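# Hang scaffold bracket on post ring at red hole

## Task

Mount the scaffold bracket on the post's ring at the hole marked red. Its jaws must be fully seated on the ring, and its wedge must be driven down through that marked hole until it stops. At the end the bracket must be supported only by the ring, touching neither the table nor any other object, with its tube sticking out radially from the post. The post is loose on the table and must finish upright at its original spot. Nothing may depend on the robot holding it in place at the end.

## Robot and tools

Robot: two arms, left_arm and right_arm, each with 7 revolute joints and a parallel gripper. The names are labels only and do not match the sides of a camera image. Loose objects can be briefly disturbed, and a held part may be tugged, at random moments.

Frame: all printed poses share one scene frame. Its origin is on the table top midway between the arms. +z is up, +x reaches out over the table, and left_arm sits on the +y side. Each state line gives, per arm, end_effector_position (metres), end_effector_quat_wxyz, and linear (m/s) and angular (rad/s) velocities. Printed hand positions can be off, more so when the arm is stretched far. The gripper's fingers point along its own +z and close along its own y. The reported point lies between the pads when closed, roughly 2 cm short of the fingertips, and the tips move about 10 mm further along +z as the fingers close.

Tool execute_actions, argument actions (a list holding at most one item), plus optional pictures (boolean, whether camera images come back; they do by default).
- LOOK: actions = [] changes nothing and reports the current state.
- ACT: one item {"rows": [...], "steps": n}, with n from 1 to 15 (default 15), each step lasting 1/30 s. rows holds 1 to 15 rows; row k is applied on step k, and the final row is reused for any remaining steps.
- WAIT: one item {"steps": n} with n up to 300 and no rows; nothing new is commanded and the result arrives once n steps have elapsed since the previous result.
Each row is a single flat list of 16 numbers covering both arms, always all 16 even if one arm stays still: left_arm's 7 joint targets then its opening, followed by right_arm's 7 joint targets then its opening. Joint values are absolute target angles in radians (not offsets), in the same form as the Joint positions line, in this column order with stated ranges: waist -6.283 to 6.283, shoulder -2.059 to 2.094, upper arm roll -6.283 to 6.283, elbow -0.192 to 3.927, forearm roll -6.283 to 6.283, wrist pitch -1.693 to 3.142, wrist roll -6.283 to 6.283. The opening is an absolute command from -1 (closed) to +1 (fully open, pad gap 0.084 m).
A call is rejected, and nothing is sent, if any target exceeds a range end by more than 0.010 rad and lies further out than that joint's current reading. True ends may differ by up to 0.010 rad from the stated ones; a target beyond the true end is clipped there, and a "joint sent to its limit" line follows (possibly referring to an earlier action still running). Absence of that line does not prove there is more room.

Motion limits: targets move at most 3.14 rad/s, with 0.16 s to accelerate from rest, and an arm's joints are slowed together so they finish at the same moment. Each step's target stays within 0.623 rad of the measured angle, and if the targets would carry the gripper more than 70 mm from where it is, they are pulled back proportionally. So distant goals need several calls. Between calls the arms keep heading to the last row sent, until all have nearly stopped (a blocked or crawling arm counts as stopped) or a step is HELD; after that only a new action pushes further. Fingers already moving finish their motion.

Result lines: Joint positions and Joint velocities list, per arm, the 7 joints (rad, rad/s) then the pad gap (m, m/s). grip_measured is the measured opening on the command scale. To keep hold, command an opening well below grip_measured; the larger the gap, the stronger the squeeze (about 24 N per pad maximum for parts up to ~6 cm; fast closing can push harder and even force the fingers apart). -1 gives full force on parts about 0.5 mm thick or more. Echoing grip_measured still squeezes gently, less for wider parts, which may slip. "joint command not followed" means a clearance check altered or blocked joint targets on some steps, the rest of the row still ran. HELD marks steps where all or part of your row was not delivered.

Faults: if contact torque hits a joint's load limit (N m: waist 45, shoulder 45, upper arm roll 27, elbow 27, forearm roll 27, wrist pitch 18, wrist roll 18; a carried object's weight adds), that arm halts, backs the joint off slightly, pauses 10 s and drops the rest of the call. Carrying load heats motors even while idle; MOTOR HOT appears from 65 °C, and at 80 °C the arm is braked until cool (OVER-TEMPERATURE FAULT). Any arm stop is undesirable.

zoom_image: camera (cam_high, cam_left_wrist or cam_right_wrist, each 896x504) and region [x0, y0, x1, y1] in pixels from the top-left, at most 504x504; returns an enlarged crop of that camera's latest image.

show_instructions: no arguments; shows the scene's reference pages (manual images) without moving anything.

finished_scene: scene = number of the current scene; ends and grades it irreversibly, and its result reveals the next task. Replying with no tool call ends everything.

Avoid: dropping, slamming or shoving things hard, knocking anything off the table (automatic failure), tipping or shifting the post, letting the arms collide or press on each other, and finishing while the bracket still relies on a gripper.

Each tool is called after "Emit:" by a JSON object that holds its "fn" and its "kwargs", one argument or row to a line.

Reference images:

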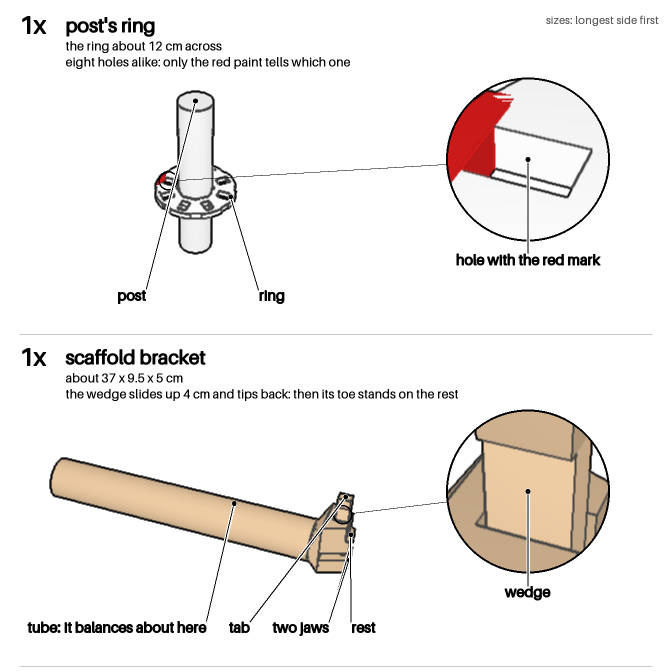

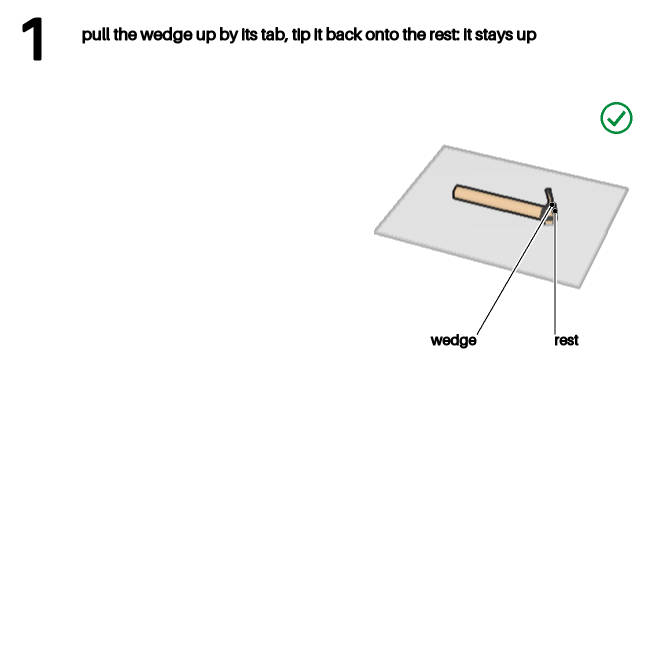

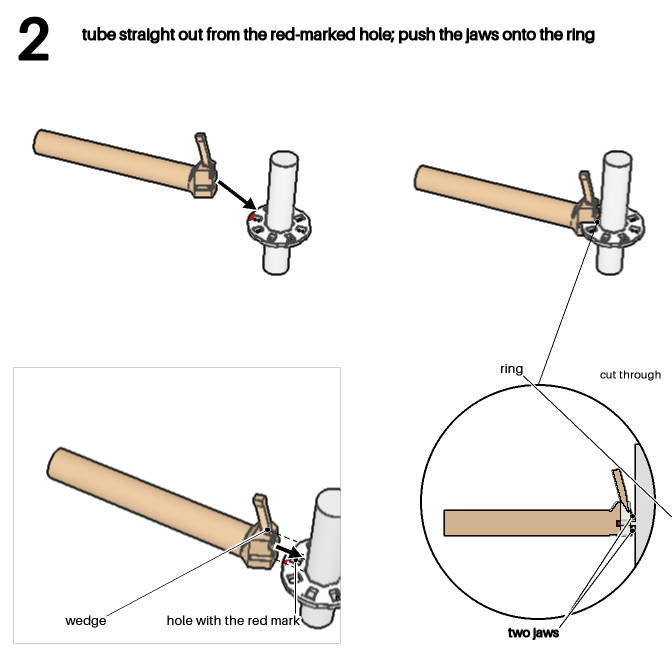

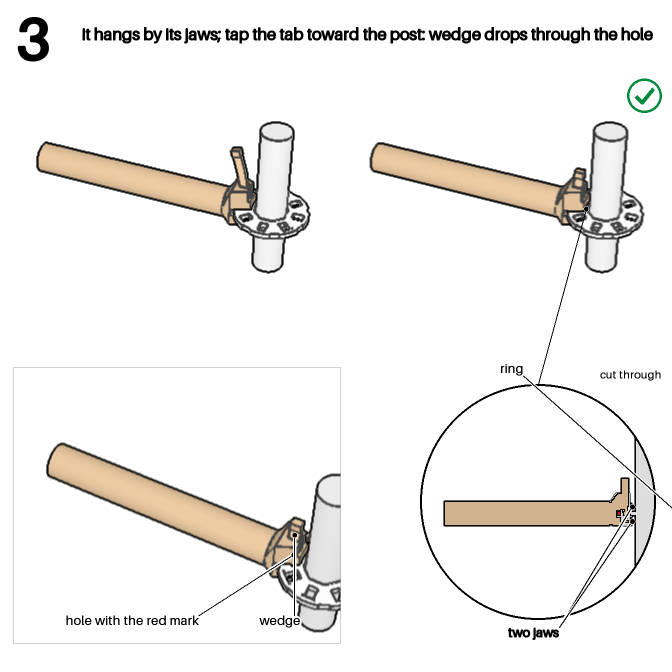

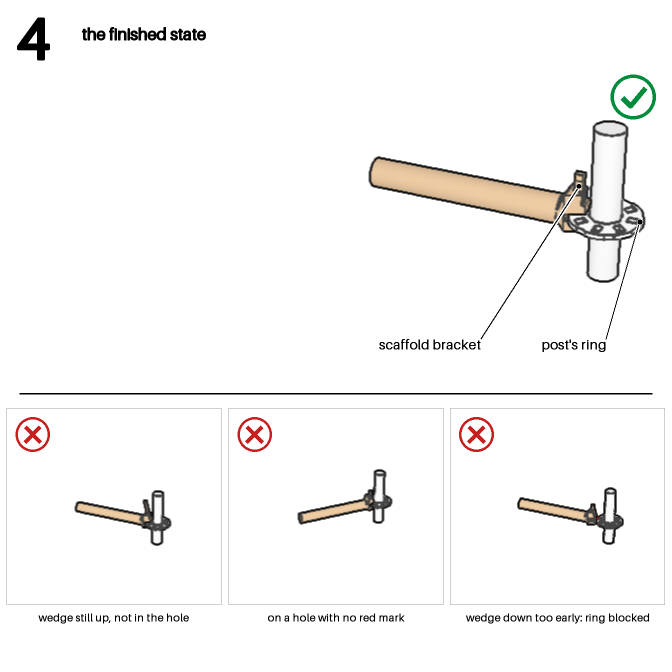

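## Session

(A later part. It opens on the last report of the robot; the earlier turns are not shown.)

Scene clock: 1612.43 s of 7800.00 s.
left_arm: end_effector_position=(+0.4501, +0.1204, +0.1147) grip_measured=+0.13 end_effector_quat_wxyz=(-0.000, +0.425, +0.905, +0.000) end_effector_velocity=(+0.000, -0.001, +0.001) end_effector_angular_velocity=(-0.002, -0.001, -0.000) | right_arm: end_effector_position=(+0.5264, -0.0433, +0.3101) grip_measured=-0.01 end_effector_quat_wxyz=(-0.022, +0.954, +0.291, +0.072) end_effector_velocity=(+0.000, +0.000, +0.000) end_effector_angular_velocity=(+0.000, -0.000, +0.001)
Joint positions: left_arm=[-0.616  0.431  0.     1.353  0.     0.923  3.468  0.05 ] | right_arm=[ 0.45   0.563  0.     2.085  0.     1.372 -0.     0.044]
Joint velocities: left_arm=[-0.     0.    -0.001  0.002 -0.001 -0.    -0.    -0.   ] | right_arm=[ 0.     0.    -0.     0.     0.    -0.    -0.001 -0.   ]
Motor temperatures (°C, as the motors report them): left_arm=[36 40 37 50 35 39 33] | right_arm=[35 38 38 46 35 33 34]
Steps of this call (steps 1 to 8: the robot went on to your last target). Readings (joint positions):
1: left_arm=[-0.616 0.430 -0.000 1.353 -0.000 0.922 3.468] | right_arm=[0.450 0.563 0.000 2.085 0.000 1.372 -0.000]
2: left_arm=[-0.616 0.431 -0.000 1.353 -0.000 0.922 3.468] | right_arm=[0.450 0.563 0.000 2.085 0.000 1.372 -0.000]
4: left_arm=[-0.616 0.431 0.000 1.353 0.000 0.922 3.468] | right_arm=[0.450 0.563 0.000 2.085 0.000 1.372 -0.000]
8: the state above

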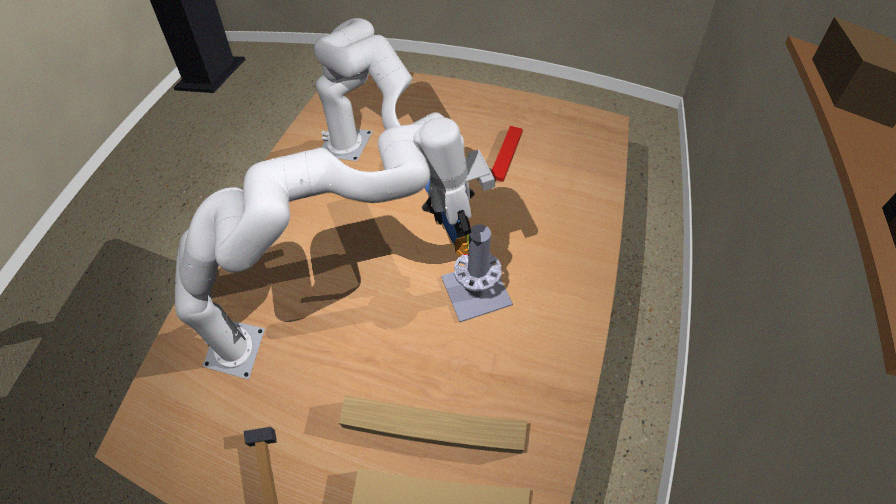

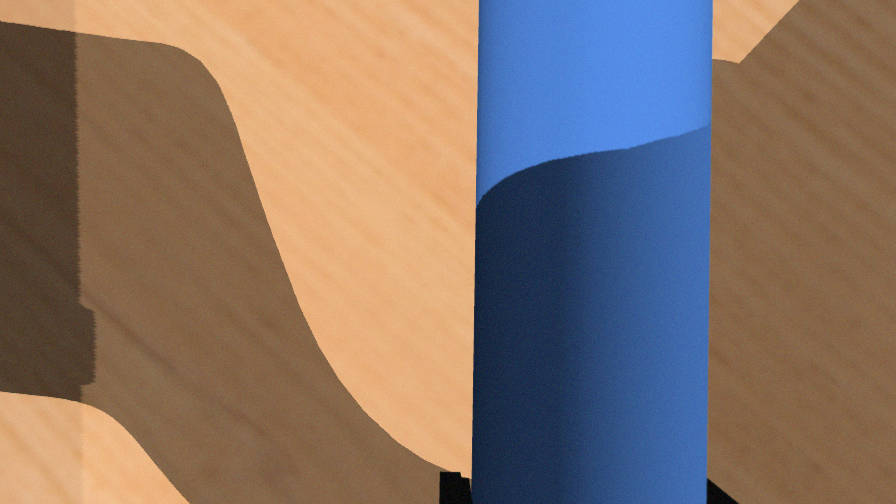

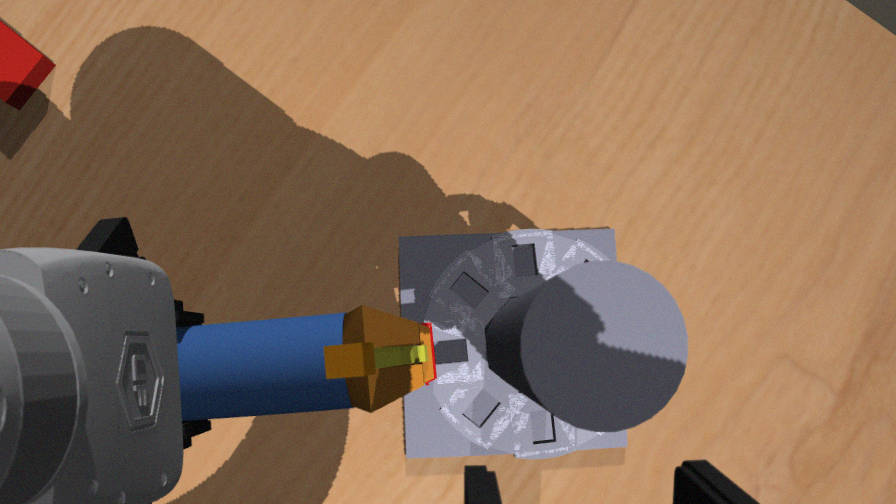

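Emit:
{"fn": "execute_actions", "kwargs": {
  "actions": [
    {"rows": [[-0.6166,0.4325,0,1.3558,0,0.9233,3.4676,-1,0.45,0.5628,0,2.0846,0,1.3718,0.0,0],[-0.6171,0.4354,0,1.3603,0,0.9249,3.4671,-1,0.45,0.5628,0,2.0846,0,1.3718,0.0,0],[-0.6177,0.4384,0,1.3649,0,0.9265,3.4665,-1,0.45,0.5628,0,2.0846,0,1.3718,0.0,0],[-0.6182,0.4414,0,1.3695,0,0.9281,3.4660,-1,0.45,0.5628,0,2.0846,0,1.3718,0.0,0],[-0.6188,0.4443,0,1.3740,0,0.9297,3.4654,-1,0.45,0.5628,0,2.0846,0,1.3718,0.0,0],[-0.6193,0.4473,0,1.3786,0,0.9313,3.4649,-1,0.45,0.5628,0,2.0846,0,1.3718,0.0,0],[-0.6199,0.4503,0,1.3832,0,0.9329,3.4643,-1,0.45,0.5628,0,2.0846,0,1.3718,0.0,0],[-0.6204,0.4532,0,1.3878,0,0.9346,3.4638,-1,0.45,0.5628,0,2.0846,0,1.3718,0.0,0],[-0.6210,0.4562,0,1.3924,0,0.9362,3.4632,-1,0.45,0.5628,0,2.0846,0,1.3718,0.0,0],[-0.6216,0.4592,0,1.3970,0,0.9378,3.4626,-1,0.45,0.5628,0,2.0846,0,1.3718,0.0,0],[-0.6221,0.4622,0,1.4016,0,0.9394,3.4621,-1,0.45,0.5628,0,2.0846,0,1.3718,0.0,0],[-0.6227,0.4652,0,1.4062,0,0.9410,3.4615,-1,0.45,0.5628,0,2.0846,0,1.3718,0.0,0],[-0.6232,0.4681,0,1.4108,0,0.9427,3.4610,-1,0.45,0.5628,0,2.0846,0,1.3718,0.0,0],[-0.6238,0.4711,0,1.4155,0,0.9444,3.4604,-1,0.45,0.5628,0,2.0846,0,1.3718,0.0,0],[-0.6243,0.4741,0,1.4201,0,0.9460,3.4599,-1,0.45,0.5628,0,2.0846,0,1.3718,0.0,0]], "steps": 15}
  ],
  "pictures": false
}}

Emit:
{"fn": "execute_actions", "kwargs": {
  "actions": [
    {"rows": [[-0.6249,0.4771,0,1.4248,0,0.9477,3.4593,-1,0.45,0.5628,0,2.0846,0,1.3718,0.0,0],[-0.6254,0.4802,0,1.4296,0,0.9494,3.4588,-1,0.45,0.5628,0,2.0846,0,1.3718,0.0,0],[-0.6259,0.4833,0,1.4344,0,0.9511,3.4583,-1,0.45,0.5628,0,2.0846,0,1.3718,0.0,0],[-0.6265,0.4864,0,1.4393,0,0.9529,3.4577,-1,0.45,0.5628,0,2.0846,0,1.3718,0.0,0],[-0.6270,0.4895,0,1.4441,0,0.9546,3.4572,-1,0.45,0.5628,0,2.0846,0,1.3718,0.0,0],[-0.6275,0.4925,0,1.4490,0,0.9565,3.4567,-1,0.45,0.5628,0,2.0846,0,1.3718,0.0,0],[-0.6281,0.4956,0,1.4538,0,0.9582,3.4561,-1,0.45,0.5628,0,2.0846,0,1.3718,0.0,0],[-0.6285,0.4982,0,1.4579,0,0.9597,3.4557,-1,0.45,0.5628,0,2.0846,0,1.3718,0.0,0],[-0.6289,0.5003,0,1.4612,0,0.9609,3.4553,-1,0.45,0.5628,0,2.0846,0,1.3718,0.0,0],[-0.6292,0.5021,0,1.4640,0,0.9619,3.4550,-1,0.45,0.5628,0,2.0846,0,1.3718,0.0,0],[-0.6294,0.5033,0,1.4660,0,0.9627,3.4548,-1,0.45,0.5628,0,2.0846,0,1.3718,0.0,0]], "steps": 15}
  ],
  "pictures": false
}}

Emit:
{"fn": "execute_actions", "kwargs": {
  "actions": [
    {"steps": 8}
  ]
}}

Emit:
{"fn": "zoom_image", "kwargs": {
  "camera": "cam_right_wrist",
  "region": [380, 280, 540, 420]
}}

Scene clock: 1641.27 s of 7800.00 s.
left_arm: end_effector_position=(+0.4573, +0.1116, +0.1147) grip_measured=+0.13 end_effector_quat_wxyz=(-0.000, +0.425, +0.905, -0.000) end_effector_velocity=(+0.019, -0.022, +0.000) end_effector_angular_velocity=(+0.001, -0.001, +0.002) | right_arm: end_effector_position=(+0.5264, -0.0433, +0.3101) grip_measured=-0.01 end_effector_quat_wxyz=(-0.022, +0.954, +0.291, +0.072) end_effector_velocity=(-0.000, +0.001, -0.001) end_effector_angular_velocity=(+0.000, +0.001, -0.001)
Joint positions: left_arm=[-0.623  0.465 -0.     1.405 -0.     0.941  3.462  0.05 ] | right_arm=[0.45  0.563 0.    2.085 0.    1.372 0.    0.044]
Joint velocities: left_arm=[-0.017  0.089  0.002  0.138  0.     0.049 -0.017 -0.   ] | right_arm=[ 0.001  0.001  0.    -0.     0.001  0.     0.002 -0.   ]
Motor temperatures (°C, as the motors report them): left_arm=[36 40 37 50 35 39 33] | right_arm=[35 39 38 46 35 33 34]
Steps of this call (steps 1 to 15: the robot went on to your last target; steps 16 to 90: nothing new was sent; then 25.33 s passed at rest; steps 91 to 105: all 15 steps of this action). Readings (joint positions):
91: left_arm=[-0.616 0.431 0.000 1.354 -0.000 0.923 3.468] | right_arm=[0.450 0.563 0.000 2.085 -0.000 1.372 0.000]
92: left_arm=[-0.616 0.431 0.000 1.354 0.000 0.923 3.468] | right_arm=[0.450 0.563 0.000 2.085 -0.000 1.372 -0.000]
94: left_arm=[-0.617 0.434 0.000 1.358 0.000 0.925 3.467] | right_arm=[0.450 0.563 -0.000 2.085 0.000 1.372 -0.000]
98: left_arm=[-0.619 0.444 0.000 1.374 0.000 0.930 3.465] | right_arm=[0.450 0.563 0.000 2.085 0.000 1.372 0.000]
105: the state above

Scene clock: 1641.77 s of 7800.00 s.
left_arm: end_effector_position=(+0.4649, +0.1023, +0.1146) grip_measured=+0.13 end_effector_quat_wxyz=(-0.000, +0.425, +0.905, +0.000) end_effector_velocity=(+0.001, +0.000, -0.004) end_effector_angular_velocity=(+0.007, +0.009, +0.002) | right_arm: end_effector_position=(+0.5264, -0.0433, +0.3101) grip_measured=-0.01 end_effector_quat_wxyz=(-0.022, +0.954, +0.291, +0.072) end_effector_velocity=(+0.000, -0.001, -0.000) end_effector_angular_velocity=(-0.001, +0.000, -0.001)
Joint positions: left_arm=[-0.629  0.502  0.     1.464  0.     0.962  3.455  0.05 ] | right_arm=[ 0.45   0.563 -0.     2.085 -0.     1.372 -0.     0.044]
Joint velocities: left_arm=[-0.001  0.016  0.002  0.017 -0.     0.012 -0.001  0.   ] | right_arm=[-0.001  0.     0.    -0.    -0.001  0.     0.     0.   ]
Motor temperatures (°C, as the motors report them): left_arm=[36 40 37 50 35 39 33] | right_arm=[35 39 38 46 35 33 34]
Steps of this call (steps 1 to 15: all 15 steps of this action). Readings (joint positions):
1: left_arm=[-0.623 0.468 -0.000 1.410 -0.000 0.942 3.461] | right_arm=[0.450 0.563 -0.000 2.085 0.000 1.372 0.000]
2: left_arm=[-0.624 0.471 0.000 1.415 0.000 0.944 3.461] | right_arm=[0.450 0.563 0.000 2.085 0.000 1.372 -0.000]
4: left_arm=[-0.625 0.477 0.000 1.424 0.000 0.947 3.459] | right_arm=[0.450 0.563 0.000 2.085 -0.000 1.372 -0.000]
8: left_arm=[-0.627 0.489 -0.000 1.443 -0.000 0.954 3.457] | right_arm=[0.450 0.563 -0.000 2.085 0.000 1.372 -0.000]
15: the state above

Scene clock: 1642.03 s of 7800.00 s.
left_arm: end_effector_position=(+0.4650, +0.1022, +0.1145) grip_measured=+0.13 end_effector_quat_wxyz=(-0.001, +0.425, +0.905, +0.000) end_effector_velocity=(+0.000, -0.000, -0.001) end_effector_angular_velocity=(-0.000, +0.001, +0.000) | right_arm: end_effector_position=(+0.5264, -0.0433, +0.3101) grip_measured=-0.01 end_effector_quat_wxyz=(-0.022, +0.954, +0.291, +0.072) end_effector_velocity=(-0.000, +0.000, -0.000) end_effector_angular_velocity=(+0.001, +0.001, -0.001)
Joint positions: left_arm=[-0.629  0.503  0.     1.465  0.     0.963  3.455  0.05 ] | right_arm=[ 0.45   0.563 -0.     2.085 -0.     1.372  0.     0.044]
Joint velocities: left_arm=[ 0.     0.001 -0.     0.001 -0.    -0.     0.     0.   ] | right_arm=[ 0.     0.    -0.    -0.     0.001 -0.     0.001 -0.   ]
Motor temperatures (°C, as the motors report them): left_arm=[36 40 37 50 35 39 33] | right_arm=[35 39 38 46 35 33 34]
Steps of this call (steps 1 to 8: the robot went on to your last target). Readings (joint positions):
1: left_arm=[-0.629 0.502 0.000 1.464 0.000 0.963 3.455] | right_arm=[0.450 0.563 -0.000 2.085 -0.000 1.372 0.000]
2: left_arm=[-0.629 0.503 0.000 1.464 0.000 0.963 3.455] | right_arm=[0.450 0.563 -0.000 2.085 0.000 1.372 0.000]
4: left_arm=[-0.629 0.503 0.000 1.465 0.000 0.963 3.455] | right_arm=[0.450 0.563 0.000 2.085 0.000 1.372 0.000]
8: the state above

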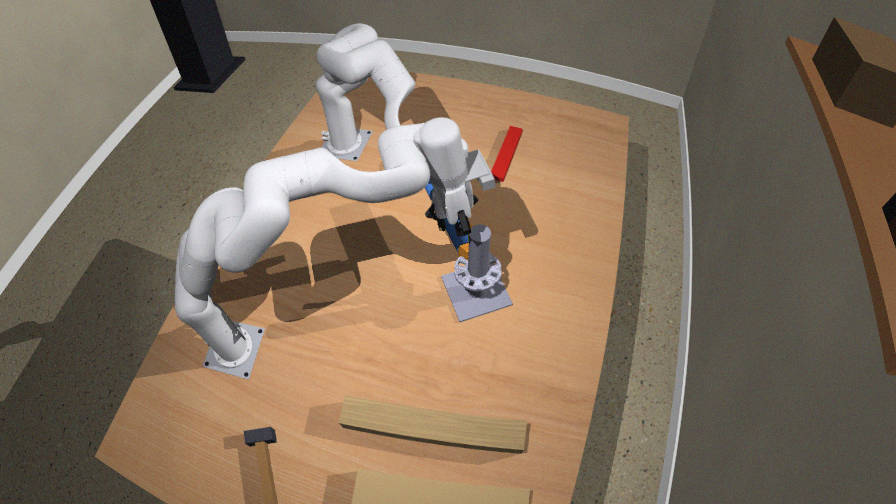

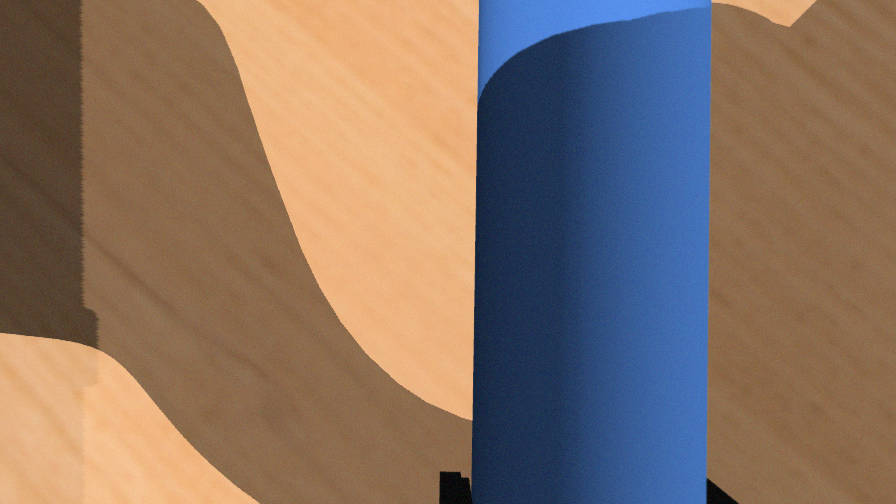

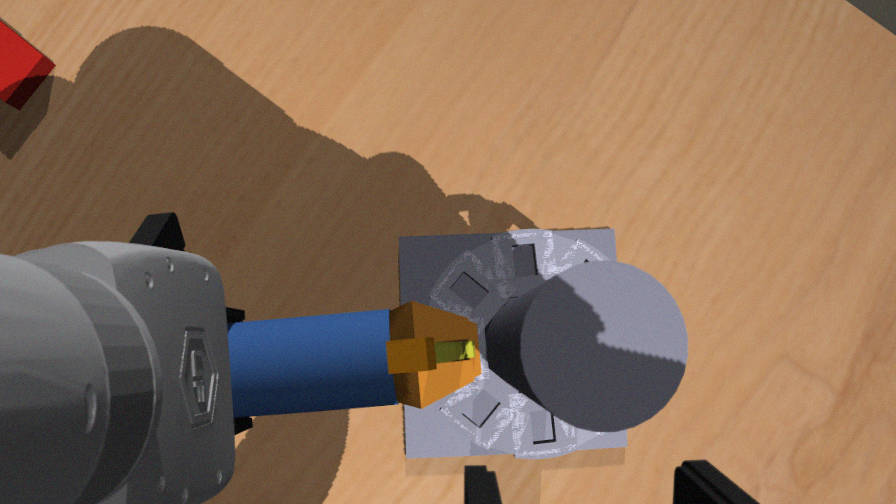

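Region (380, 280, 540, 420) of cam_right_wrist's 896x504 image, scaled by 3.150, with more detail than that image has; it fills the top 441 rows of this view, and the rest is white.

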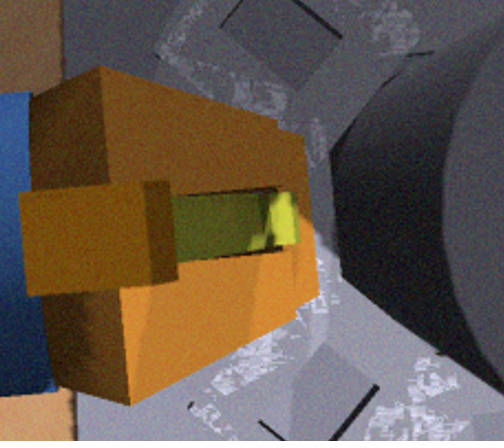

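Emit:
{"fn": "execute_actions", "kwargs": {
  "actions": []
}}

Emit:
{"fn": "zoom_image", "kwargs": {
  "camera": "cam_right_wrist",
  "region": [380, 280, 540, 420]
}}

Scene clock: 1650.40 s of 7800.00 s.
left_arm: end_effector_position=(+0.4653, +0.1019, +0.1147) grip_measured=+0.13 end_effector_quat_wxyz=(-0.000, +0.425, +0.905, +0.000) end_effector_velocity=(+0.001, +0.000, +0.001) end_effector_angular_velocity=(-0.000, -0.001, +0.001) | right_arm: end_effector_position=(+0.5264, -0.0433, +0.3101) grip_measured=-0.01 end_effector_quat_wxyz=(-0.022, +0.954, +0.291, +0.072) end_effector_velocity=(-0.000, +0.000, -0.000) end_effector_angular_velocity=(-0.000, +0.001, +0.002)
Joint positions: left_arm=[-0.629  0.503  0.     1.466  0.     0.963  3.455  0.05 ] | right_arm=[ 0.45   0.563 -0.     2.085  0.     1.372  0.     0.044]
Joint velocities: left_arm=[ 0.001 -0.    -0.     0.001  0.001 -0.    -0.     0.   ] | right_arm=[-0.     0.     0.    -0.     0.001  0.    -0.002 -0.   ]
Motor temperatures (°C, as the motors report them): left_arm=[36 40 37 52 35 39 33] | right_arm=[35 39 38 46 35 33 34]
Steps of this call (steps 1 to 15: the robot went on to your last target; steps 16 to 90: nothing new was sent; then 5.37 s passed at rest). Readings (joint positions):
1: left_arm=[-0.629 0.503 0.000 1.465 0.000 0.963 3.455] | right_arm=[0.450 0.563 0.000 2.085 0.000 1.372 -0.000]
2: left_arm=[-0.629 0.503 0.000 1.465 0.000 0.963 3.455] | right_arm=[0.450 0.563 -0.000 2.085 0.000 1.372 -0.000]
4: left_arm=[-0.629 0.503 0.000 1.465 0.000 0.963 3.455] | right_arm=[0.450 0.563 -0.000 2.085 -0.000 1.372 -0.000]
8: left_arm=[-0.629 0.503 0.000 1.465 0.000 0.963 3.455] | right_arm=[0.450 0.563 -0.000 2.085 0.000 1.372 -0.000]
90: the state above
All arms were judged still, so your last target was given up. Only a new action makes them travel on or press farther. Fingers that are still opening or closing keep moving.

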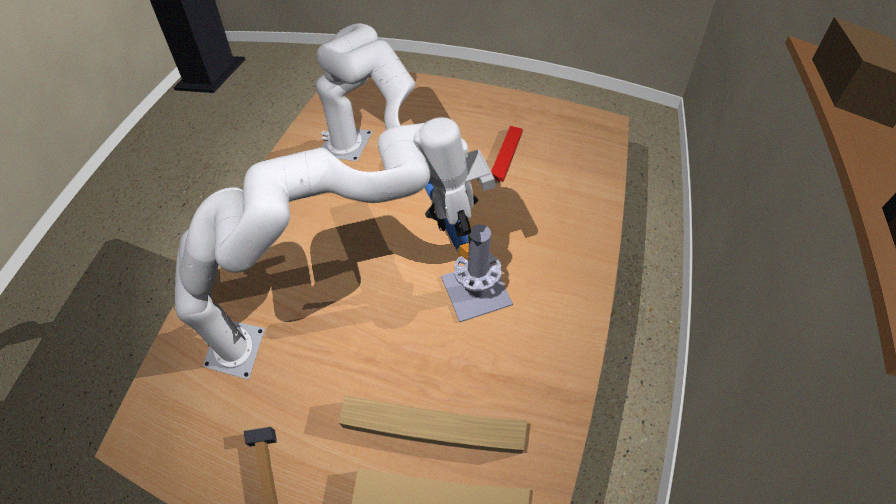

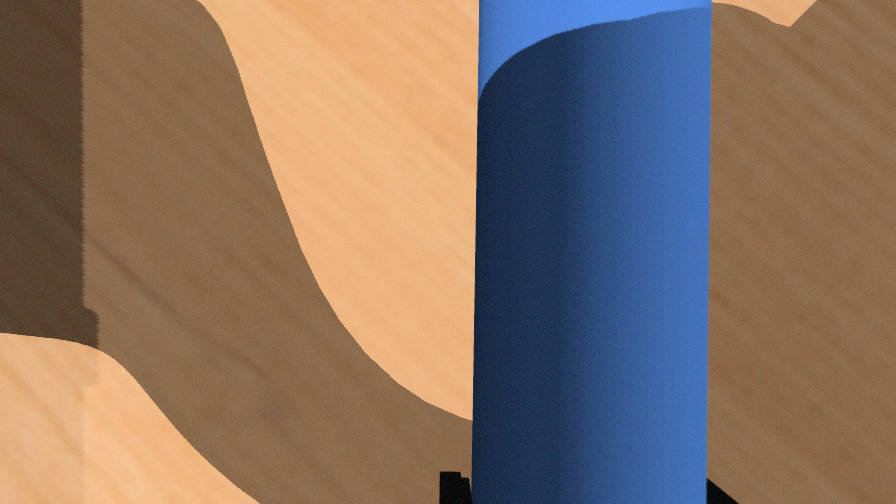

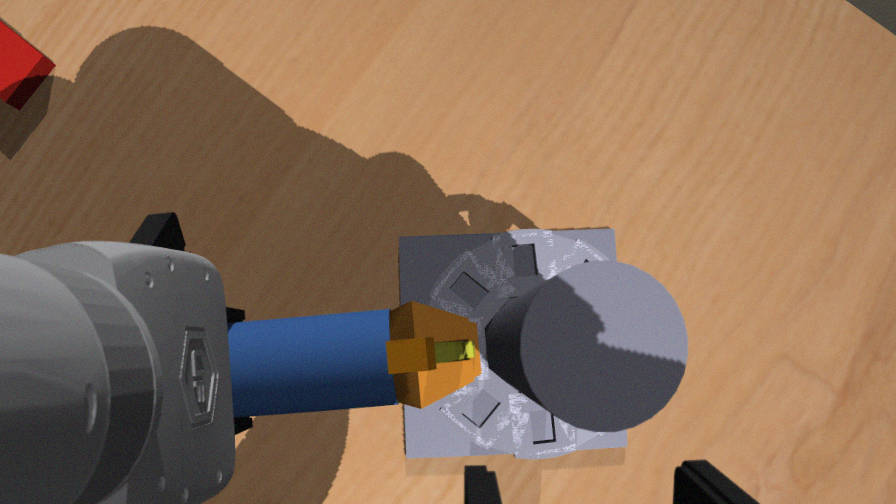

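Region (380, 280, 540, 420) of cam_right_wrist's 896x504 image, scaled by 3.150, with more detail than that image has; it fills the top 441 rows of this view, and the rest is white.

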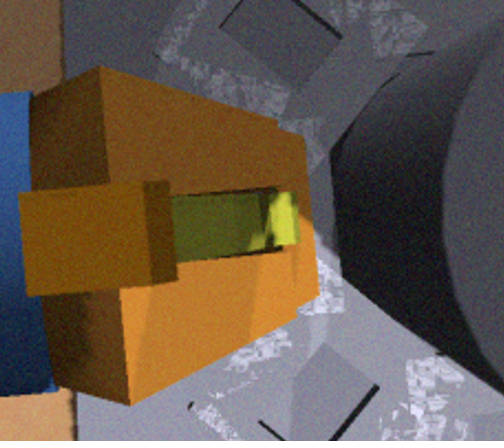

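Emit:
{"fn": "execute_actions", "kwargs": {
  "actions": [
    {"rows": [[-0.6293,0.5028,0,1.4652,0,0.9624,3.4549,-1,0.45,0.5604,0,2.0789,0,1.3685,0.0,0],[-0.6292,0.5022,0,1.4643,0,0.9621,3.4550,-1,0.45,0.5534,0,2.0623,0,1.3588,0.0,0],[-0.6291,0.5017,0,1.4634,0,0.9617,3.4551,-1,0.4505,0.5421,0,2.0357,0,1.3430,0.0,0],[-0.6290,0.5012,0,1.4626,0,0.9614,3.4552,-1,0.451,0.5269,0,1.9997,0,1.3209,0.0,0],[-0.6290,0.5012,0,1.4626,0,0.9614,3.4552,-1,0.4515,0.5081,0,1.9552,0,1.2928,0.0,0],[-0.6290,0.5012,0,1.4626,0,0.9614,3.4552,-1,0.452,0.4860,0,1.9029,0,1.2583,0.0,0],[-0.6290,0.5012,0,1.4626,0,0.9614,3.4552,-1,0.4528,0.4609,0,1.8437,0,1.2176,0.0,0],[-0.6290,0.5012,0,1.4626,0,0.9614,3.4552,-1,0.4535,0.4332,0,1.7782,0,1.1704,0.0,0],[-0.6290,0.5012,0,1.4626,0,0.9614,3.4552,-1,0.4543,0.4032,0,1.7073,0,1.1168,0.0,0],[-0.6290,0.5012,0,1.4626,0,0.9614,3.4552,-1,0.4552,0.3713,0,1.6318,0,1.0567,0.0,0],[-0.6290,0.5012,0,1.4626,0,0.9614,3.4552,-1,0.4561,0.3377,0,1.5523,0,0.9904,0.0,0],[-0.6290,0.5012,0,1.4626,0,0.9614,3.4552,-1,0.457,0.3027,0,1.4698,0,0.9179,0.0,0],[-0.6290,0.5012,0,1.4626,0,0.9614,3.4552,-1,0.458,0.2668,0,1.3849,0,0.8397,0.0,0],[-0.6290,0.5012,0,1.4626,0,0.9614,3.4552,-1,0.459,0.2303,0,1.2985,0,0.7561,0.0,0],[-0.6290,0.5012,0,1.4626,0,0.9614,3.4552,-1,0.46,0.1934,0,1.2113,0,0.6679,0.0,0]], "steps": 15}
  ],
  "pictures": false
}}

Emit:
{"fn": "execute_actions", "kwargs": {
  "actions": [
    {"rows": [[-0.6290,0.5012,0,1.4626,0,0.9614,3.4552,-0.7,0.461,0.1565,0,1.1240,0,0.5756,0.0,0],[-0.6290,0.5012,0,1.4626,0,0.9614,3.4552,-0.4,0.462,0.1200,0,1.0376,0,0.4802,0.0,0],[-0.6290,0.5012,0,1.4626,0,0.9614,3.4552,-0.2,0.463,0.0841,0,0.9527,0,0.3828,0.0,0],[-0.6290,0.5012,0,1.4626,0,0.9614,3.4552,-0.05,0.464,0.0491,0,0.8702,0,0.2843,0.0,0],[-0.6290,0.5012,0,1.4626,0,0.9614,3.4552,0.03,0.4648,0.0155,0,0.7907,0,0.1863,0.0,0],[-0.6290,0.5012,0,1.4626,0,0.9614,3.4552,0.08,0.4657,-0.0164,0,0.7152,0,0.0899,0.0,0],[-0.6290,0.5012,0,1.4626,0,0.9614,3.4552,0.11,0.4665,-0.0464,0,0.6443,0,-0.0033,0.0,0],[-0.6290,0.5012,0,1.4626,0,0.9614,3.4552,0.13,0.4672,-0.0741,0,0.5788,0,-0.0916,0.0,0],[-0.6290,0.5012,0,1.4626,0,0.9614,3.4552,0.15,0.4679,-0.0992,0,0.5196,0,-0.1735,0.0,0],[-0.6290,0.5012,0,1.4626,0,0.9614,3.4552,0.17,0.4685,-0.1213,0,0.4673,0,-0.2473,0.0,0],[-0.6290,0.5012,0,1.4626,0,0.9614,3.4552,0.19,0.469,-0.1401,0,0.4228,0,-0.3113,0.0,0],[-0.6290,0.5012,0,1.4626,0,0.9614,3.4552,0.21,0.4694,-0.1553,0,0.3868,0,-0.3637,0.0,0],[-0.6290,0.5012,0,1.4626,0,0.9614,3.4552,0.24,0.4697,-0.1666,0,0.3602,0,-0.4030,0.0,0],[-0.6290,0.5012,0,1.4626,0,0.9614,3.4552,0.27,0.47,-0.1736,0,0.3436,0,-0.4276,0.0,0],[-0.6290,0.5012,0,1.4626,0,0.9614,3.4552,0.30,0.47,-0.1760,0,0.3379,0,-0.4361,0.0,0]], "steps": 15}
  ],
  "pictures": false
}}

Emit:
{"fn": "execute_actions", "kwargs": {
  "actions": [
    {"steps": 20}
  ]
}}

Scene clock: 1721.93 s of 7800.00 s.
left_arm: end_effector_position=(+0.4652, +0.1020, +0.1150) grip_measured=+0.13 end_effector_quat_wxyz=(+0.001, +0.425, +0.905, -0.000) end_effector_velocity=(+0.000, -0.000, +0.001) end_effector_angular_velocity=(-0.000, -0.001, -0.000) | right_arm: end_effector_position=(+0.4990, -0.0573, +0.2549) grip_measured=-0.01 end_effector_quat_wxyz=(-0.033, +0.950, +0.293, +0.108) end_effector_velocity=(-0.129, -0.069, -0.213) end_effector_angular_velocity=(+0.337, -0.494, +0.024)
Joint positions: left_arm=[-0.629  0.501 -0.     1.463 -0.     0.961  3.455  0.05 ] | right_arm=[0.456 0.349 0.    1.579 0.    1.004 0.    0.044]
Joint velocities: left_arm=[-0.001 -0.002  0.001  0.001 -0.     0.002 -0.    -0.   ] | right_arm=[ 0.024 -0.9   -0.    -2.122  0.001 -1.82  -0.     0.   ]
Motor temperatures (°C, as the motors report them): left_arm=[36 41 37 55 35 41 33] | right_arm=[35 39 38 46 35 33 34]
Steps of this call (steps 1 to 90: nothing new was sent; then 68.03 s passed at rest; steps 91 to 105: all 15 steps of this action). Readings (joint positions):
91: left_arm=[-0.629 0.503 0.000 1.466 0.000 0.963 3.455] | right_arm=[0.450 0.563 0.000 2.084 -0.000 1.372 0.000]
92: left_arm=[-0.629 0.503 -0.000 1.466 -0.000 0.963 3.455] | right_arm=[0.450 0.562 0.000 2.083 0.000 1.371 0.000]
94: left_arm=[-0.629 0.503 -0.000 1.465 -0.000 0.962 3.455] | right_arm=[0.450 0.556 0.000 2.069 0.000 1.362 0.000]
98: left_arm=[-0.629 0.502 -0.000 1.464 -0.000 0.961 3.455] | right_arm=[0.451 0.514 -0.000 1.969 -0.000 1.300 0.000]
105: the state above

Scene clock: 1722.43 s of 7800.00 s.
left_arm: end_effector_position=(+0.4683, +0.0994, +0.1210) grip_measured=+0.27 end_effector_quat_wxyz=(+0.008, +0.426, +0.905, -0.001) end_effector_velocity=(-0.027, +0.025, -0.051) end_effector_angular_velocity=(+0.071, +0.104, +0.008) | right_arm: end_effector_position=(+0.4007, -0.1166, +0.2105) grip_measured=-0.01 end_effector_quat_wxyz=(-0.120, +0.874, +0.275, +0.381) end_effector_velocity=(-0.214, -0.140, +0.068) end_effector_angular_velocity=(+0.671, -0.961, +0.017)
Joint positions: left_arm=[-0.629  0.496 -0.001  1.47  -0.     0.958  3.455  0.056] | right_arm=[ 0.468 -0.11  -0.     0.494 -0.    -0.217 -0.     0.044]
Joint velocities: left_arm=[ 0.004  0.038  0.007 -0.065  0.002  0.023  0.001  0.038] | right_arm=[ 0.017 -0.632 -0.001 -1.488 -0.    -2.028 -0.001  0.   ]
Motor temperatures (°C, as the motors report them): left_arm=[36 41 37 55 35 41 33] | right_arm=[35 39 38 46 35 33 34]
Steps of this call (steps 1 to 15: all 15 steps of this action). Readings (joint positions):
1: left_arm=[-0.629 0.501 -0.000 1.463 -0.000 0.961 3.455] | right_arm=[0.457 0.319 0.000 1.507 0.000 0.940 0.000]
2: left_arm=[-0.629 0.501 -0.000 1.463 -0.000 0.961 3.455] | right_arm=[0.458 0.287 0.000 1.431 0.000 0.871 0.000]
4: left_arm=[-0.629 0.501 -0.000 1.463 -0.000 0.961 3.455] | right_arm=[0.459 0.221 0.000 1.275 -0.000 0.719 -0.000]
8: left_arm=[-0.629 0.501 -0.000 1.463 -0.000 0.961 3.455] | right_arm=[0.463 0.088 0.000 0.960 -0.000 0.376 -0.000]
15: the state above

Scene clock: 1723.10 s of 7800.00 s.
left_arm: end_effector_position=(+0.4650, +0.1024, +0.1148) grip_measured=+0.29 end_effector_quat_wxyz=(+0.000, +0.425, +0.905, -0.000) end_effector_velocity=(-0.000, -0.000, -0.000) end_effector_angular_velocity=(-0.000, +0.001, -0.001) | right_arm: end_effector_position=(+0.3763, -0.1325, +0.2201) grip_measured=-0.01 end_effector_quat_wxyz=(-0.138, +0.848, +0.268, +0.436) end_effector_velocity=(-0.001, -0.000, +0.000) end_effector_angular_velocity=(+0.002, +0.000, -0.001)
Joint positions: left_arm=[-0.629  0.501 -0.     1.463 -0.     0.961  3.455  0.056] | right_arm=[ 0.47  -0.176 -0.     0.338  0.    -0.436  0.     0.044]
Joint velocities: left_arm=[ 0.     0.    -0.    -0.    -0.    -0.     0.001  0.   ] | right_arm=[ 0.    -0.002  0.    -0.003  0.001 -0.002  0.001 -0.   ]
Motor temperatures (°C, as the motors report them): left_arm=[36 41 37 55 35 41 33] | right_arm=[35 39 38 46 35 33 34]
Steps of this call (steps 1 to 20: the robot went on to your last target). Readings (joint positions):
1: left_arm=[-0.629 0.497 -0.000 1.468 -0.000 0.959 3.455] | right_arm=[0.469 -0.129 -0.000 0.448 -0.000 -0.280 -0.000]
2: left_arm=[-0.629 0.499 -0.000 1.466 -0.000 0.960 3.455] | right_arm=[0.469 -0.145 -0.000 0.412 -0.000 -0.329 -0.000]
4: left_arm=[-0.629 0.500 -0.000 1.464 -0.000 0.960 3.455] | right_arm=[0.470 -0.162 -0.000 0.371 -0.000 -0.387 -0.000]
8: left_arm=[-0.629 0.501 -0.000 1.463 -0.000 0.961 3.455] | right_arm=[0.470 -0.172 -0.000 0.348 0.000 -0.425 0.000]
20: the state above

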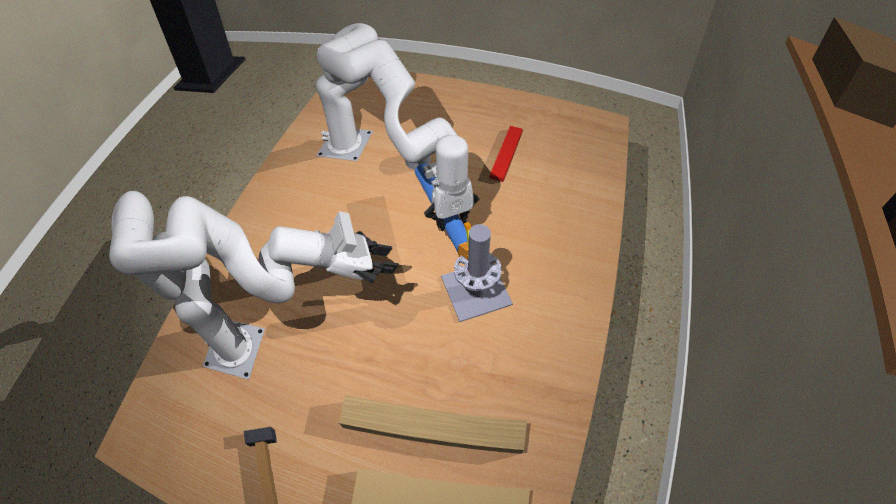

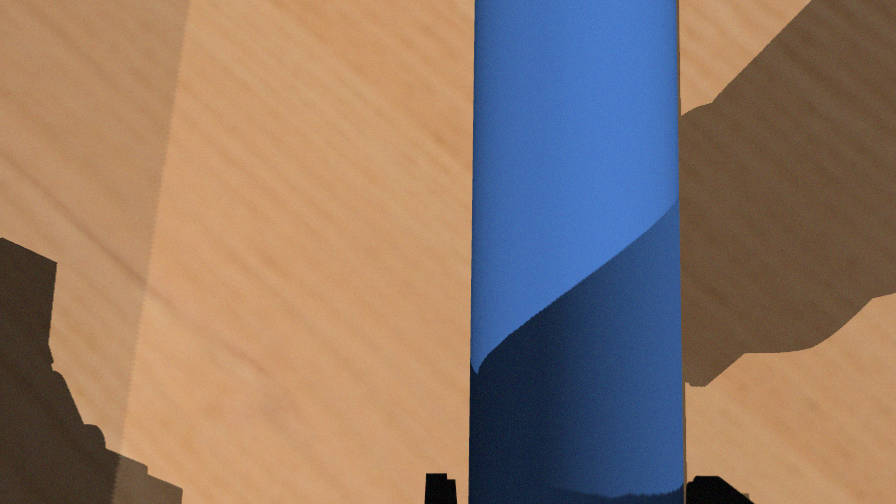

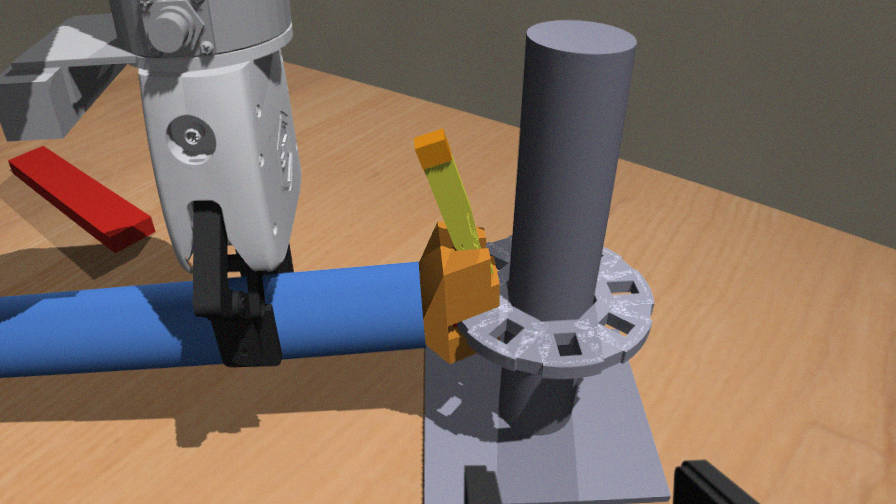

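Emit:
{"fn": "execute_actions", "kwargs": {
  "actions": []
}}

Scene clock: 1744.83 s of 7800.00 s.
left_arm: end_effector_position=(+0.4649, +0.1024, +0.1148) grip_measured=+0.29 end_effector_quat_wxyz=(+0.000, +0.425, +0.905, +0.000) end_effector_velocity=(+0.001, +0.000, +0.001) end_effector_angular_velocity=(-0.001, -0.002, +0.000) | right_arm: end_effector_position=(+0.3762, -0.1326, +0.2200) grip_measured=-0.01 end_effector_quat_wxyz=(-0.138, +0.848, +0.268, +0.436) end_effector_velocity=(-0.001, +0.001, -0.001) end_effector_angular_velocity=(-0.002, +0.001, +0.004)
Joint positions: left_arm=[-0.629  0.501  0.     1.463  0.     0.961  3.455  0.056] | right_arm=[ 0.47  -0.176  0.     0.338 -0.    -0.436 -0.     0.044]
Joint velocities: left_arm=[ 0.001 -0.    -0.     0.002  0.     0.     0.001  0.   ] | right_arm=[ 0.003  0.001  0.001 -0.     0.     0.    -0.001  0.   ]
Motor temperatures (°C, as the motors report them): left_arm=[36 40 37 49 35 40 33] | right_arm=[35 38 38 45 35 33 34]
Steps of this call (steps 1 to 15: the robot went on to your last target; steps 16 to 90: nothing new was sent; then 18.73 s passed at rest). Readings (joint positions):
1: left_arm=[-0.629 0.501 -0.000 1.463 -0.000 0.961 3.455] | right_arm=[0.470 -0.176 -0.000 0.338 0.000 -0.436 0.000]
2: left_arm=[-0.629 0.501 -0.000 1.463 -0.000 0.961 3.455] | right_arm=[0.470 -0.176 -0.000 0.338 0.000 -0.436 0.000]
4: left_arm=[-0.629 0.501 -0.000 1.463 -0.000 0.961 3.455] | right_arm=[0.470 -0.176 -0.000 0.338 0.000 -0.436 0.000]
8: left_arm=[-0.629 0.501 -0.000 1.463 -0.000 0.961 3.455] | right_arm=[0.470 -0.176 -0.000 0.338 0.000 -0.436 0.000]
90: the state above
All arms were judged still, so your last target was given up. Only a new action makes them travel on or press farther. Fingers that are still opening or closing keep moving.

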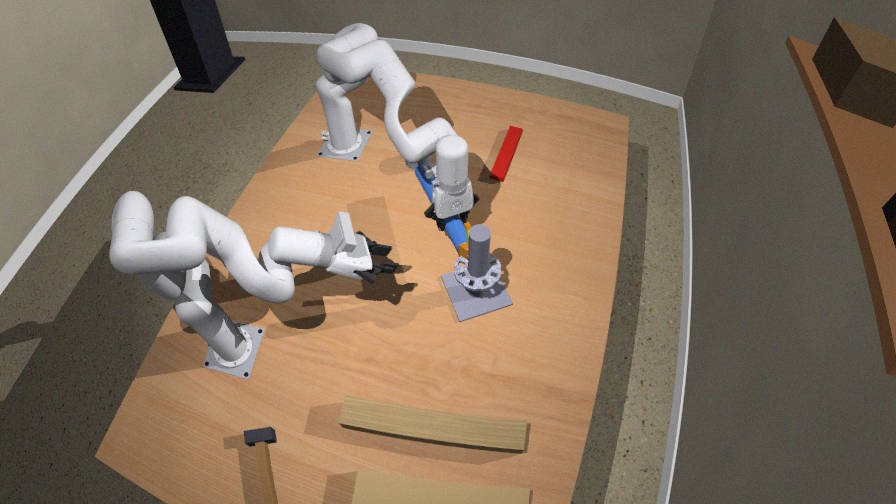

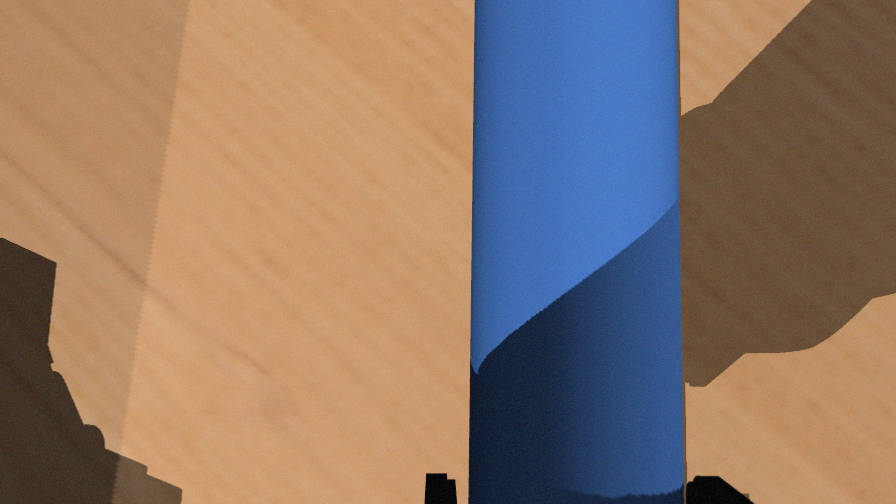

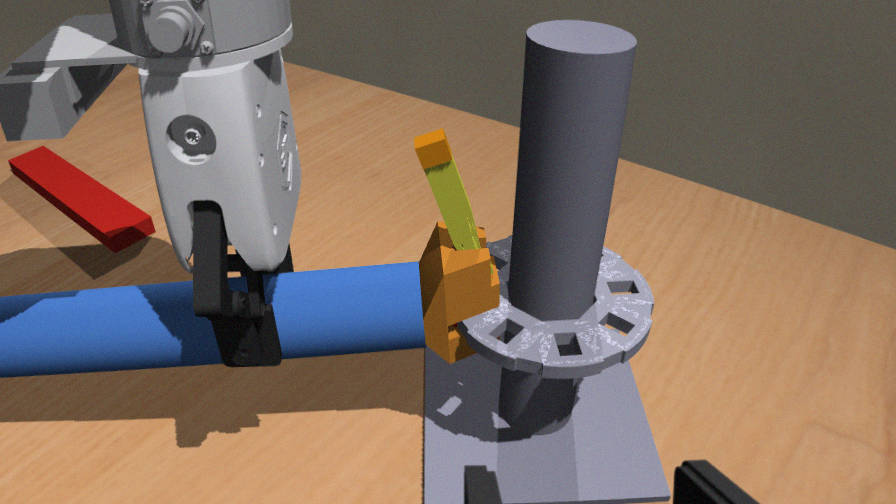

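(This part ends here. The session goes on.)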